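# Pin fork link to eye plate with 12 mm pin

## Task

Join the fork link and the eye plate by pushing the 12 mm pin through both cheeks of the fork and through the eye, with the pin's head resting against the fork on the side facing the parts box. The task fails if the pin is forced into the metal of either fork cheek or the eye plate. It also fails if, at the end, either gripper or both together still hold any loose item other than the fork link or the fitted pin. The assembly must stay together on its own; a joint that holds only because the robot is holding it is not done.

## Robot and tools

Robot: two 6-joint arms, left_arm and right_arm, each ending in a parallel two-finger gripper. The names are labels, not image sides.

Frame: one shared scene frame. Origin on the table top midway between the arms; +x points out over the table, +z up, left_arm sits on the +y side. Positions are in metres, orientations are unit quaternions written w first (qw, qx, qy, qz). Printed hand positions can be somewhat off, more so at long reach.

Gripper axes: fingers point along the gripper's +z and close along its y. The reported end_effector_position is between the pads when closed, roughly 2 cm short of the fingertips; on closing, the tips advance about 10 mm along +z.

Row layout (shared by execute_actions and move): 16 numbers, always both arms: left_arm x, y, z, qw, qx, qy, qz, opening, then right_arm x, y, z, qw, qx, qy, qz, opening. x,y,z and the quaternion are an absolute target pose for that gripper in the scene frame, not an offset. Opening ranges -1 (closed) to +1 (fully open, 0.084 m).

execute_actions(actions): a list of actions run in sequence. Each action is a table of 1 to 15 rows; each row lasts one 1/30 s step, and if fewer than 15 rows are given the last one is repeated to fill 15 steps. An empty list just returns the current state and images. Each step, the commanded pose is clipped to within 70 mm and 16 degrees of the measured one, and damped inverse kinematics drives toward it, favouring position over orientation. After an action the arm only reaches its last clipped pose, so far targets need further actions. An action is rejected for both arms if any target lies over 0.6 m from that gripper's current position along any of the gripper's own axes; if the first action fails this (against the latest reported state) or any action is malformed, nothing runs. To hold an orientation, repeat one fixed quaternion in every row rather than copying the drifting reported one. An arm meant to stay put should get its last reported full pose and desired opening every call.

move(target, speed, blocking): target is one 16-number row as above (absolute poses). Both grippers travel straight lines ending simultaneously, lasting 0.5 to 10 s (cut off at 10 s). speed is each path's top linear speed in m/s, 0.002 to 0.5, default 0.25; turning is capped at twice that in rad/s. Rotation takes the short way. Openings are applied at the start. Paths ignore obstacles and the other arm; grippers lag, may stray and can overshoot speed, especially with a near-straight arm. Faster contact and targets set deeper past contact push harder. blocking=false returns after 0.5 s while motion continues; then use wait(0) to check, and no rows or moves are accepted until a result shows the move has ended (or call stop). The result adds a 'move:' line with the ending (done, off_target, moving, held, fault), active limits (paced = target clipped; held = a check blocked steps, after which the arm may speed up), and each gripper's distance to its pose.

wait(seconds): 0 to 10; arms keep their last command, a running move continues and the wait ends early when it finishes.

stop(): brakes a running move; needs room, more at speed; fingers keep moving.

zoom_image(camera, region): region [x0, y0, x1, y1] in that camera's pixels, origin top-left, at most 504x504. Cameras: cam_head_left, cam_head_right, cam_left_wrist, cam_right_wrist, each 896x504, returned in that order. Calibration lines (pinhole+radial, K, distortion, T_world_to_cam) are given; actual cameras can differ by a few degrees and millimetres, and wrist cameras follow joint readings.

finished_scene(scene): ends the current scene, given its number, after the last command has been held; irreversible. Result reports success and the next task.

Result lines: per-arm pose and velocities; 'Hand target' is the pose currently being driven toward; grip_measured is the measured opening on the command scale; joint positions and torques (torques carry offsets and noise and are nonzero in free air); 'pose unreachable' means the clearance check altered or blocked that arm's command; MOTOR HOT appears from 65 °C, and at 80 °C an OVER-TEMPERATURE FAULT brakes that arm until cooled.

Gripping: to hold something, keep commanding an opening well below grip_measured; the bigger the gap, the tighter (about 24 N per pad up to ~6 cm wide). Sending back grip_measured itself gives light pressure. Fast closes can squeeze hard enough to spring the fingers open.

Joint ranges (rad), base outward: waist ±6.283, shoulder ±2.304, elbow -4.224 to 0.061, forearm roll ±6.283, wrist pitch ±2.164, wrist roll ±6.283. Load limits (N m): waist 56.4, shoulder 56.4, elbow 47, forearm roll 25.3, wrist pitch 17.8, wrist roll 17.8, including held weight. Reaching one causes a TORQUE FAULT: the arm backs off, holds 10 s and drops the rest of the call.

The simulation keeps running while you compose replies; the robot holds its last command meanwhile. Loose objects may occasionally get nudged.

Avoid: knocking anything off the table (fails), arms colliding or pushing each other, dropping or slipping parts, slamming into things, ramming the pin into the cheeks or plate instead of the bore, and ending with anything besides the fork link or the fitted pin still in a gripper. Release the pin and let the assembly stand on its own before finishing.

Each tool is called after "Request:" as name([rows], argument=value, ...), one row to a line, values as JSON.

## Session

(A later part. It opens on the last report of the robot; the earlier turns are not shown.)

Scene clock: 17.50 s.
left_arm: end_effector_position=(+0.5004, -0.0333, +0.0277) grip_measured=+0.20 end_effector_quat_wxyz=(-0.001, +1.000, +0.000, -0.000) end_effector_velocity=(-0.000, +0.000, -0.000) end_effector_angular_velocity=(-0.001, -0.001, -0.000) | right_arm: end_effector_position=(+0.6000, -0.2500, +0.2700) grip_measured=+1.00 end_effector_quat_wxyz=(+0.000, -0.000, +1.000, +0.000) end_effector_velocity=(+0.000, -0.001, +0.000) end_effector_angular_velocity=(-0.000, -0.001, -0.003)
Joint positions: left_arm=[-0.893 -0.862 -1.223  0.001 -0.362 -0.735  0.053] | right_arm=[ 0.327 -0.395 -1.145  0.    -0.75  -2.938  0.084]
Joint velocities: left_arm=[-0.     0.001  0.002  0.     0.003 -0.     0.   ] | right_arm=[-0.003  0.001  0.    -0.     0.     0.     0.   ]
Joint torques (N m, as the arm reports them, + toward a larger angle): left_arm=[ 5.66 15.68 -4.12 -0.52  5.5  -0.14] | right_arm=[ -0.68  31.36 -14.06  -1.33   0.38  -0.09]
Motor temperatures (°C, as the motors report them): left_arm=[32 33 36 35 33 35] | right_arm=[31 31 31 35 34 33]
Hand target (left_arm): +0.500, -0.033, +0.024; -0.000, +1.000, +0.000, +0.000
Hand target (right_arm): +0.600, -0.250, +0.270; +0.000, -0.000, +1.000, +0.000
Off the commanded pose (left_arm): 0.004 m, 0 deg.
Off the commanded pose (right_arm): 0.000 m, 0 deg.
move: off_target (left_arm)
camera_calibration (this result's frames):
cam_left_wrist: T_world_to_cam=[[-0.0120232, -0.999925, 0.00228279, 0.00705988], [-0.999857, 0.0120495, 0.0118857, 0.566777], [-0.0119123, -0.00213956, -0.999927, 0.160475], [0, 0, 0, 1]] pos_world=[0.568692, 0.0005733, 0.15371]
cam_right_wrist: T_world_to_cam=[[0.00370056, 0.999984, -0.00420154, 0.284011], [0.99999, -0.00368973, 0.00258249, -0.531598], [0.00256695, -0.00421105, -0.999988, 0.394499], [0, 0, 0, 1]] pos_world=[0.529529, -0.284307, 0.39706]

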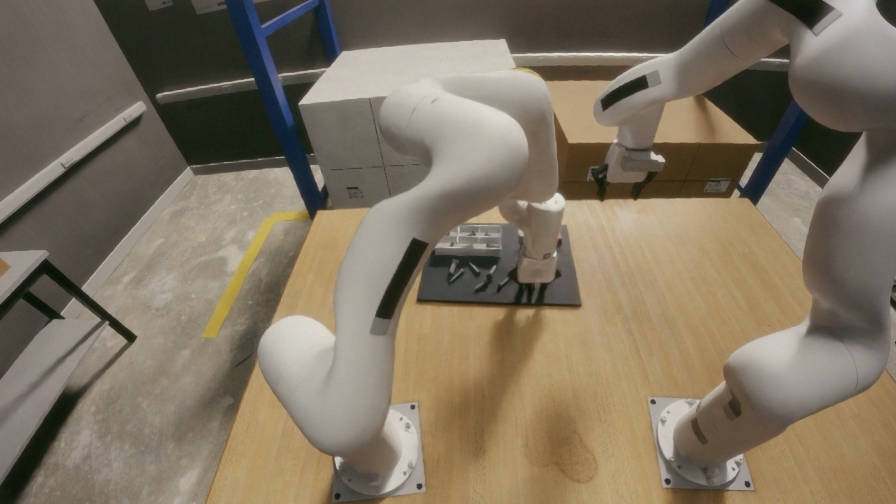

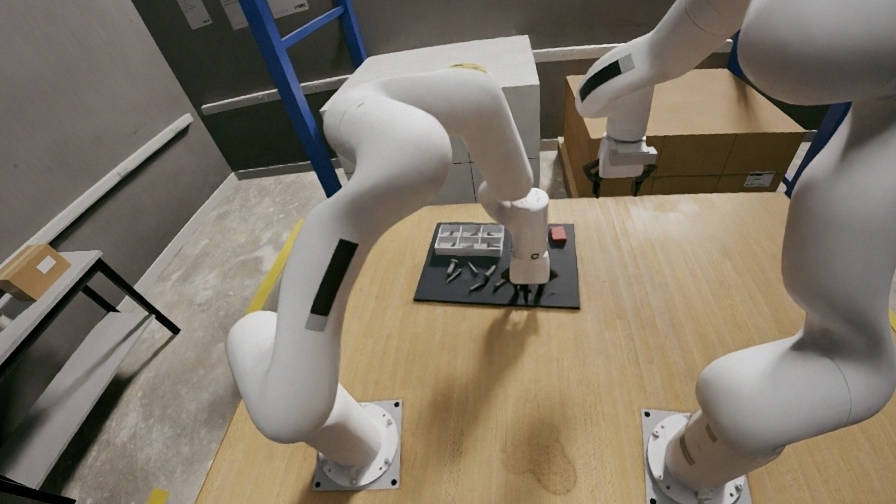

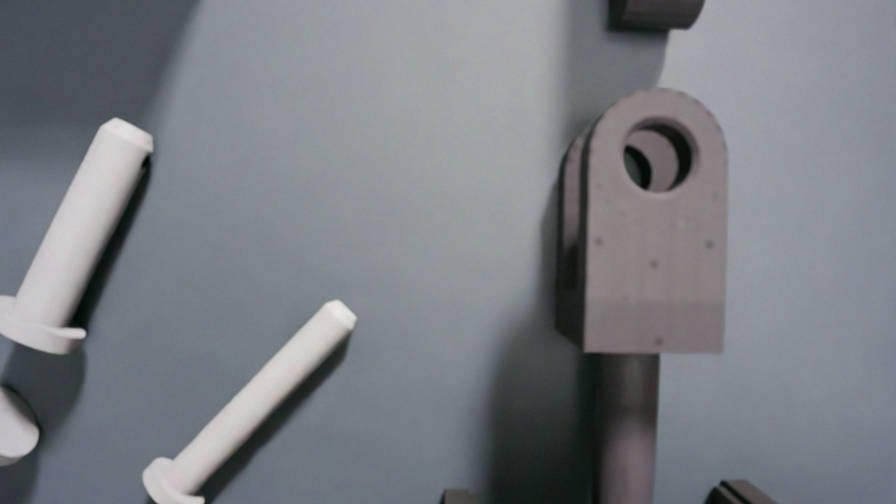

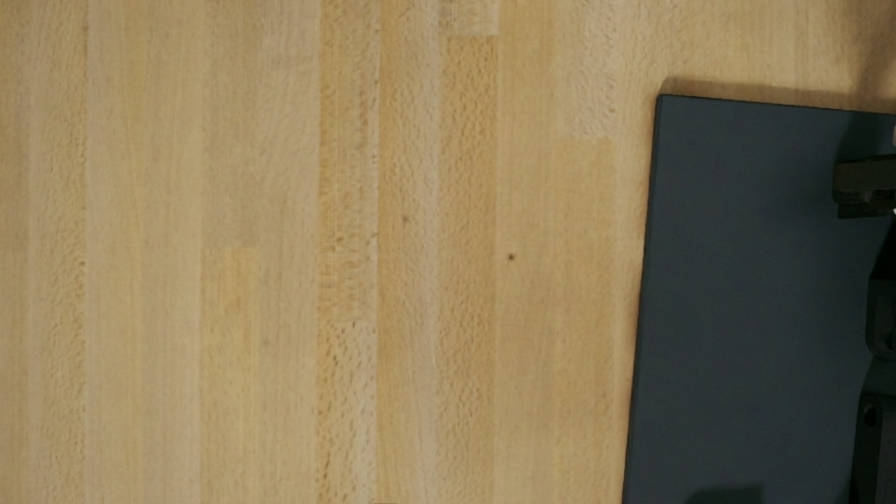

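Request:
move(target=[0.50,-0.035,0.037,0,1,0,0,0.2,0.6,-0.25,0.27,0,0,1,0,1], speed=0.05)

Request:
move(target=[0.50,-0.035,0.037,0,1,0,0,-1,0.6,-0.25,0.27,0,0,1,0,1])

Request:
move(target=[0.48,0.0,0.2,0,1,0,0,-1,0.6,-0.25,0.27,0,0,1,0,1], speed=0.15)

Scene clock: 19.80 s.
left_arm: end_effector_position=(+0.5000, -0.0350, +0.0367) grip_measured=+0.19 end_effector_quat_wxyz=(+0.000, +1.000, -0.000, +0.000) end_effector_velocity=(-0.001, +0.000, +0.002) end_effector_angular_velocity=(+0.002, +0.002, +0.001) | right_arm: end_effector_position=(+0.6000, -0.2500, +0.2700) grip_measured=+1.00 end_effector_quat_wxyz=(+0.000, +0.000, +1.000, +0.000) end_effector_velocity=(-0.000, -0.000, -0.000) end_effector_angular_velocity=(+0.001, +0.000, -0.002)
Joint positions: left_arm=[-0.896 -0.845 -1.22  -0.    -0.374 -0.736  0.052] | right_arm=[ 0.327 -0.395 -1.145  0.    -0.75  -2.938  0.084]
Joint velocities: left_arm=[-0.     0.004  0.    -0.001 -0.006 -0.    -0.   ] | right_arm=[-0.001  0.     0.     0.001 -0.     0.     0.   ]
Joint torques (N m, as the arm reports them, + toward a larger angle): left_arm=[ 7.12 64.31 -8.32 -0.87  0.4  -0.21] | right_arm=[ -1.47  33.26 -14.71  -1.13   0.25  -0.28]
Motor temperatures (°C, as the motors report them): left_arm=[32 33 36 35 33 35] | right_arm=[31 31 31 35 34 33]
Hand target (left_arm): +0.500, -0.035, +0.037; +0.000, +1.000, -0.000, -0.000
Hand target (right_arm): +0.600, -0.250, +0.270; +0.000, -0.000, +1.000, +0.000
Off the commanded pose (left_arm): 0.000 m, 0 deg.
Off the commanded pose (right_arm): 0.000 m, 0 deg.
move: done
camera_calibration (this result's frames):
cam_left_wrist: T_world_to_cam=[[-0.0121393, -0.99992, 0.00353174, 0.00535421], [-0.999867, 0.0121769, 0.0108159, 0.566298], [-0.010858, -0.00339997, -0.999935, 0.168912], [0, 0, 0, 1]] pos_world=[0.568122, -0.00096766, 0.162757]
cam_right_wrist: T_world_to_cam=[[0.00370112, 0.999984, -0.00420582, 0.284014], [0.99999, -0.00369029, 0.0025796, -0.531599], [0.00256404, -0.00421533, -0.999988, 0.394496], [0, 0, 0, 1]] pos_world=[0.529531, -0.284308, 0.397057]

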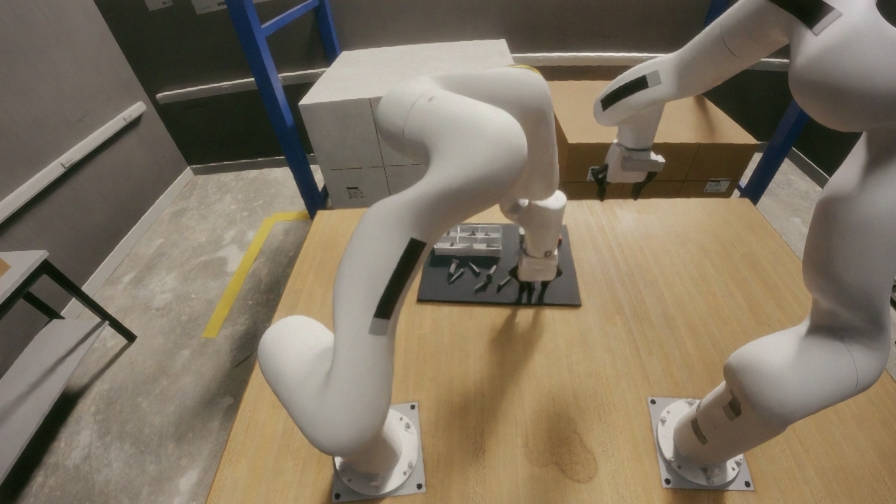

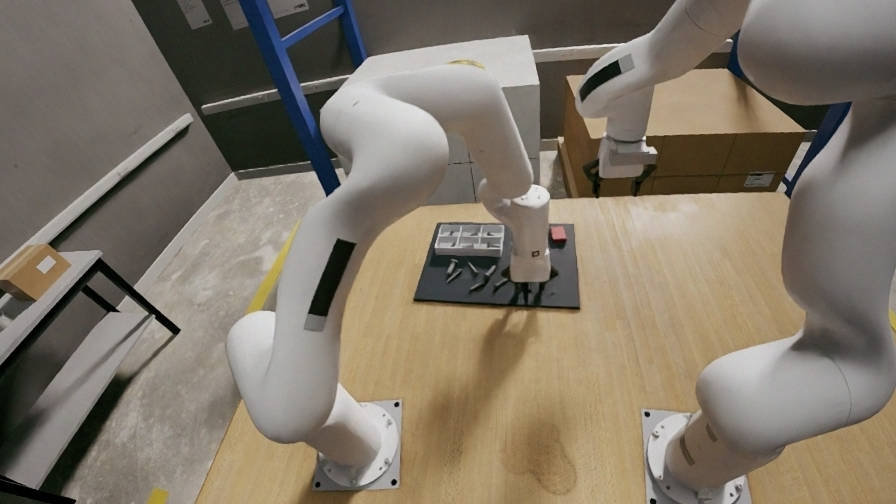

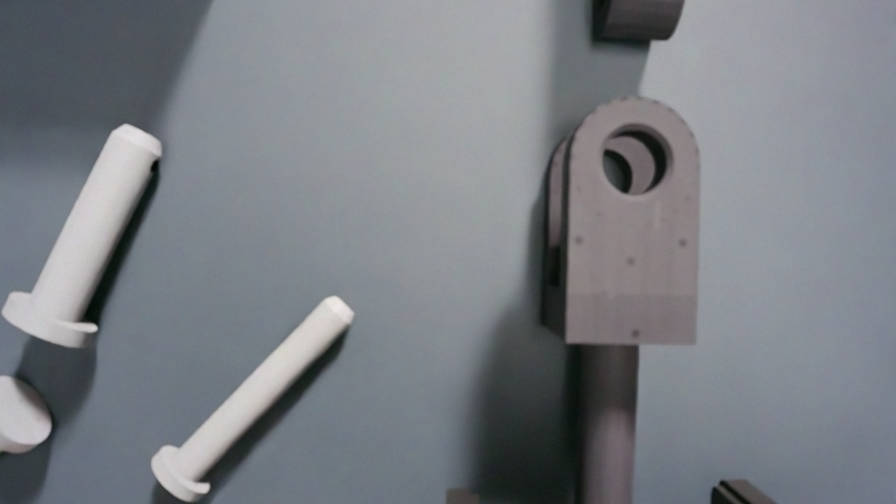

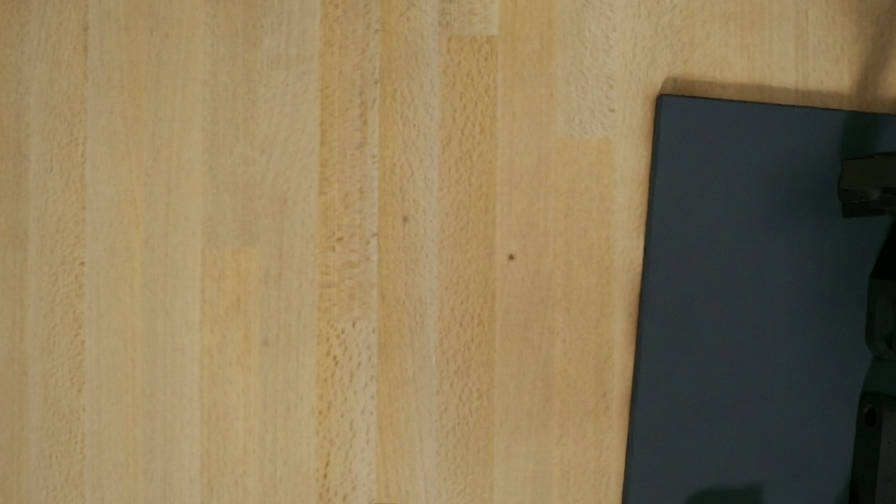

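Scene clock: 20.50 s.
left_arm: end_effector_position=(+0.5000, -0.0350, +0.0370) grip_measured=-0.74 end_effector_quat_wxyz=(-0.000, +1.000, +0.000, -0.000) end_effector_velocity=(-0.001, -0.001, +0.000) end_effector_angular_velocity=(-0.001, -0.001, -0.002) | right_arm: end_effector_position=(+0.6000, -0.2500, +0.2700) grip_measured=+1.00 end_effector_quat_wxyz=(-0.000, +0.000, +1.000, -0.000) end_effector_velocity=(-0.001, +0.001, -0.001) end_effector_angular_velocity=(-0.000, +0.002, +0.002)
Joint positions: left_arm=[-0.896 -0.845 -1.22   0.    -0.375 -0.736  0.011] | right_arm=[ 0.327 -0.395 -1.145  0.    -0.75  -2.938  0.084]
Joint velocities: left_arm=[-0.002  0.001 -0.     0.     0.     0.    -0.   ] | right_arm=[ 0.002 -0.     0.001 -0.    -0.     0.    -0.   ]
Joint torques (N m, as the arm reports them, + toward a larger angle): left_arm=[ 6.06 64.62 -8.76 -0.73  0.33 -0.26] | right_arm=[ -3.46  30.91 -15.07  -1.33   0.25   0.04]
Motor temperatures (°C, as the motors report them): left_arm=[32 33 36 35 33 35] | right_arm=[31 31 31 35 34 33]
Hand target (left_arm): +0.500, -0.035, +0.037; +0.000, +1.000, -0.000, -0.000
Hand target (right_arm): +0.600, -0.250, +0.270; -0.000, -0.000, +1.000, -0.000
Off the commanded pose (left_arm): 0.000 m, 0 deg.
Off the commanded pose (right_arm): 0.000 m, 0 deg.
move: done
camera_calibration (this result's frames):
cam_left_wrist: T_world_to_cam=[[-0.0120967, -0.999921, 0.00335359, 0.00534862], [-0.999866, 0.0121328, 0.0109582, 0.566289], [-0.010998, -0.00322058, -0.999934, 0.169243], [0, 0, 0, 1]] pos_world=[0.568139, -0.000977383, 0.163009]
cam_right_wrist: T_world_to_cam=[[0.00370085, 0.999984, -0.00420593, 0.284014], [0.99999, -0.00369003, 0.00257927, -0.531599], [0.00256371, -0.00421544, -0.999988, 0.394496], [0, 0, 0, 1]] pos_world=[0.529531, -0.284308, 0.397057]

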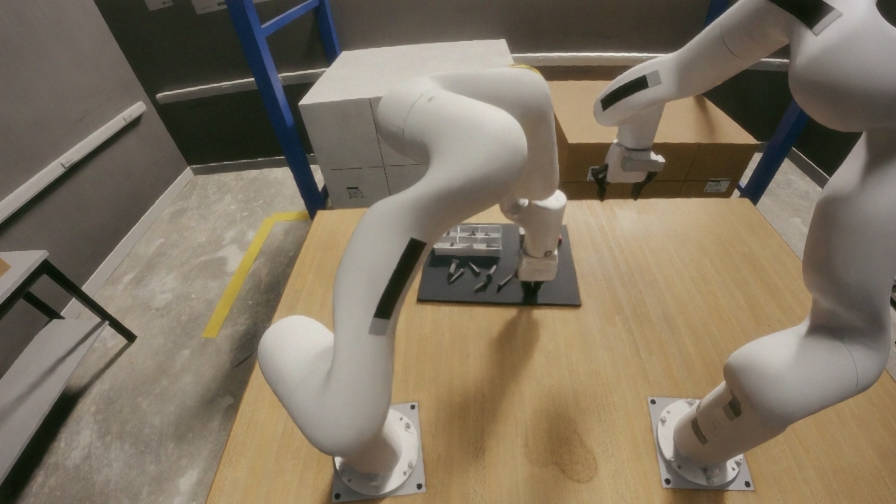

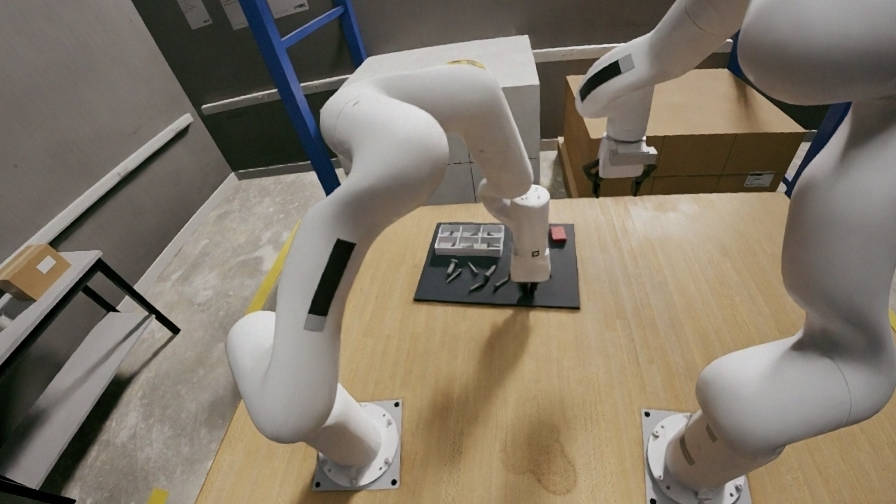

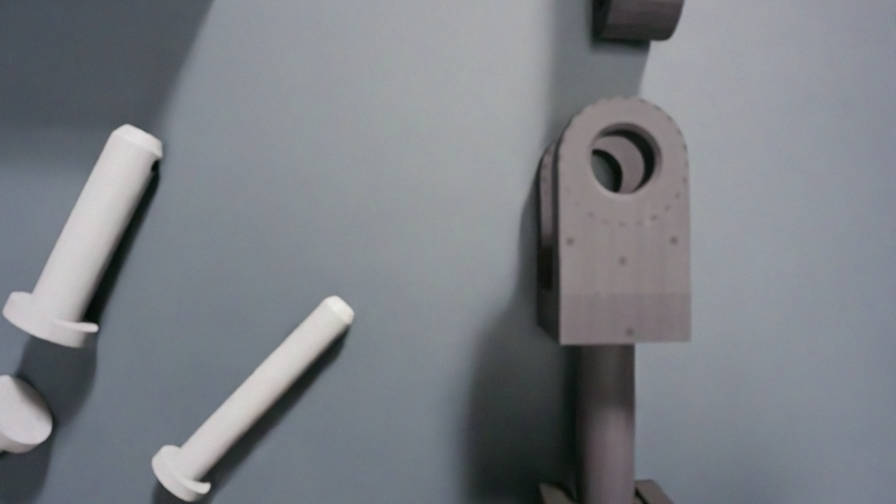

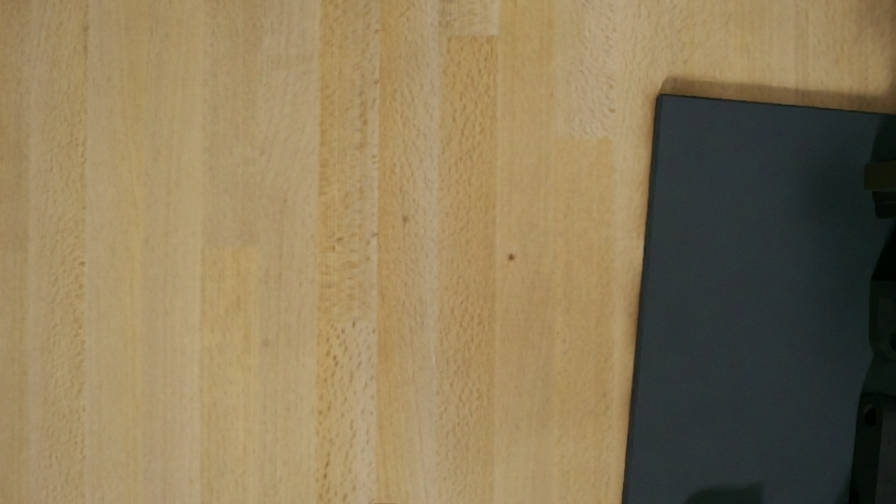

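Scene clock: 22.13 s.
left_arm: end_effector_position=(+0.4796, +0.0000, +0.1994) grip_measured=-0.74 end_effector_quat_wxyz=(+0.000, +1.000, -0.000, -0.000) end_effector_velocity=(+0.000, +0.000, +0.002) end_effector_angular_velocity=(+0.000, -0.000, -0.001) | right_arm: end_effector_position=(+0.6000, -0.2500, +0.2700) grip_measured=+1.00 end_effector_quat_wxyz=(-0.000, -0.000, +1.000, +0.000) end_effector_velocity=(-0.001, +0.000, -0.001) end_effector_angular_velocity=(-0.001, +0.001, +0.003)
Joint positions: left_arm=[-0.873 -0.488 -1.094 -0.001 -0.607 -0.713  0.011] | right_arm=[ 0.327 -0.395 -1.145  0.    -0.75  -2.938  0.084]
Joint velocities: left_arm=[ 0.     0.004  0.     0.001 -0.004  0.     0.   ] | right_arm=[ 0.001 -0.     0.001 -0.001  0.    -0.     0.   ]
Joint torques (N m, as the arm reports them, + toward a larger angle): left_arm=[  6.6   56.63 -10.95  -0.29   0.45  -0.28] | right_arm=[ -2.03  31.22 -14.61  -1.12   0.16  -0.03]
Motor temperatures (°C, as the motors report them): left_arm=[32 33 36 35 33 35] | right_arm=[31 31 31 35 34 33]
Hand target (left_arm): +0.480, +0.000, +0.200; +0.000, +1.000, -0.000, -0.000
Hand target (right_arm): +0.600, -0.250, +0.270; -0.000, -0.000, +1.000, +0.000
Off the commanded pose (left_arm): 0.001 m, 0 deg.
Off the commanded pose (right_arm): 0.000 m, 0 deg.
move: done
camera_calibration (this result's frames):
cam_left_wrist: T_world_to_cam=[[-0.0123857, -0.999917, 0.00349684, 0.0396874], [-0.999856, 0.0124252, 0.0115252, 0.543543], [-0.0115677, -0.00335359, -0.999927, 0.331829], [0, 0, 0, 1]] pos_world=[0.547795, 0.0340433, 0.325402]
cam_right_wrist: T_world_to_cam=[[0.0037007, 0.999984, -0.00420584, 0.284014], [0.99999, -0.00368987, 0.00257927, -0.531598], [0.00256371, -0.00421535, -0.999988, 0.394496], [0, 0, 0, 1]] pos_world=[0.529531, -0.284308, 0.397057]

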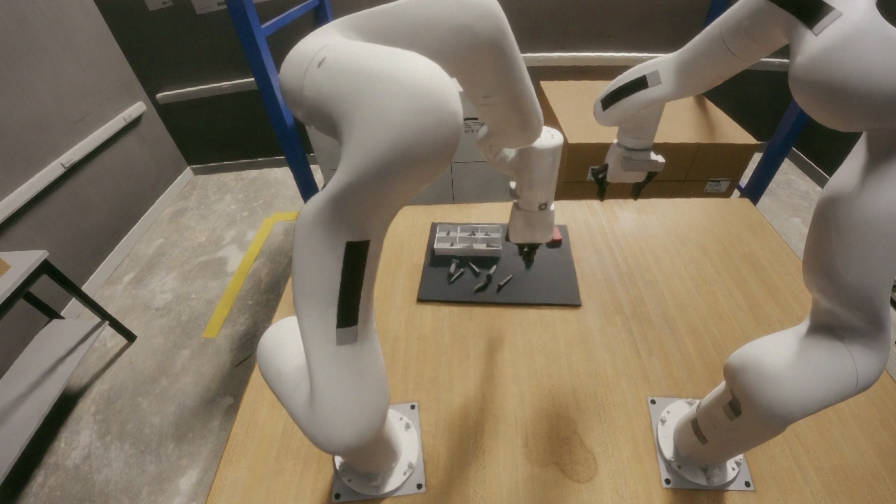

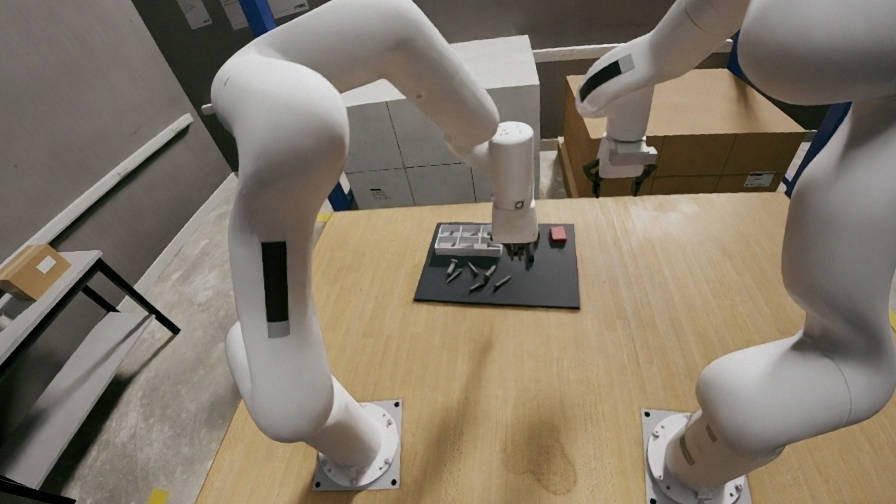

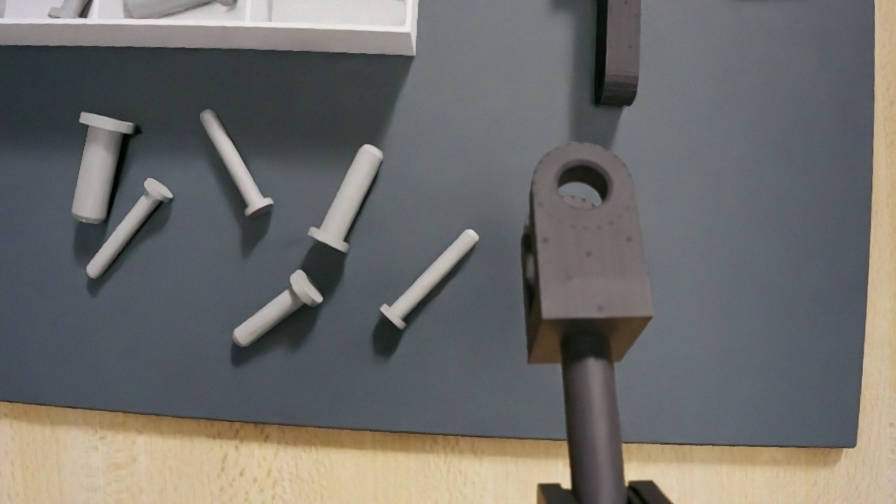

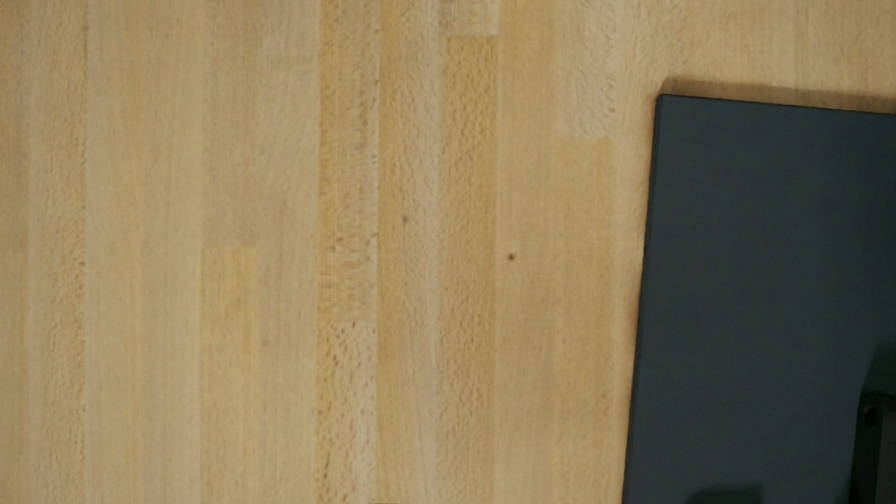

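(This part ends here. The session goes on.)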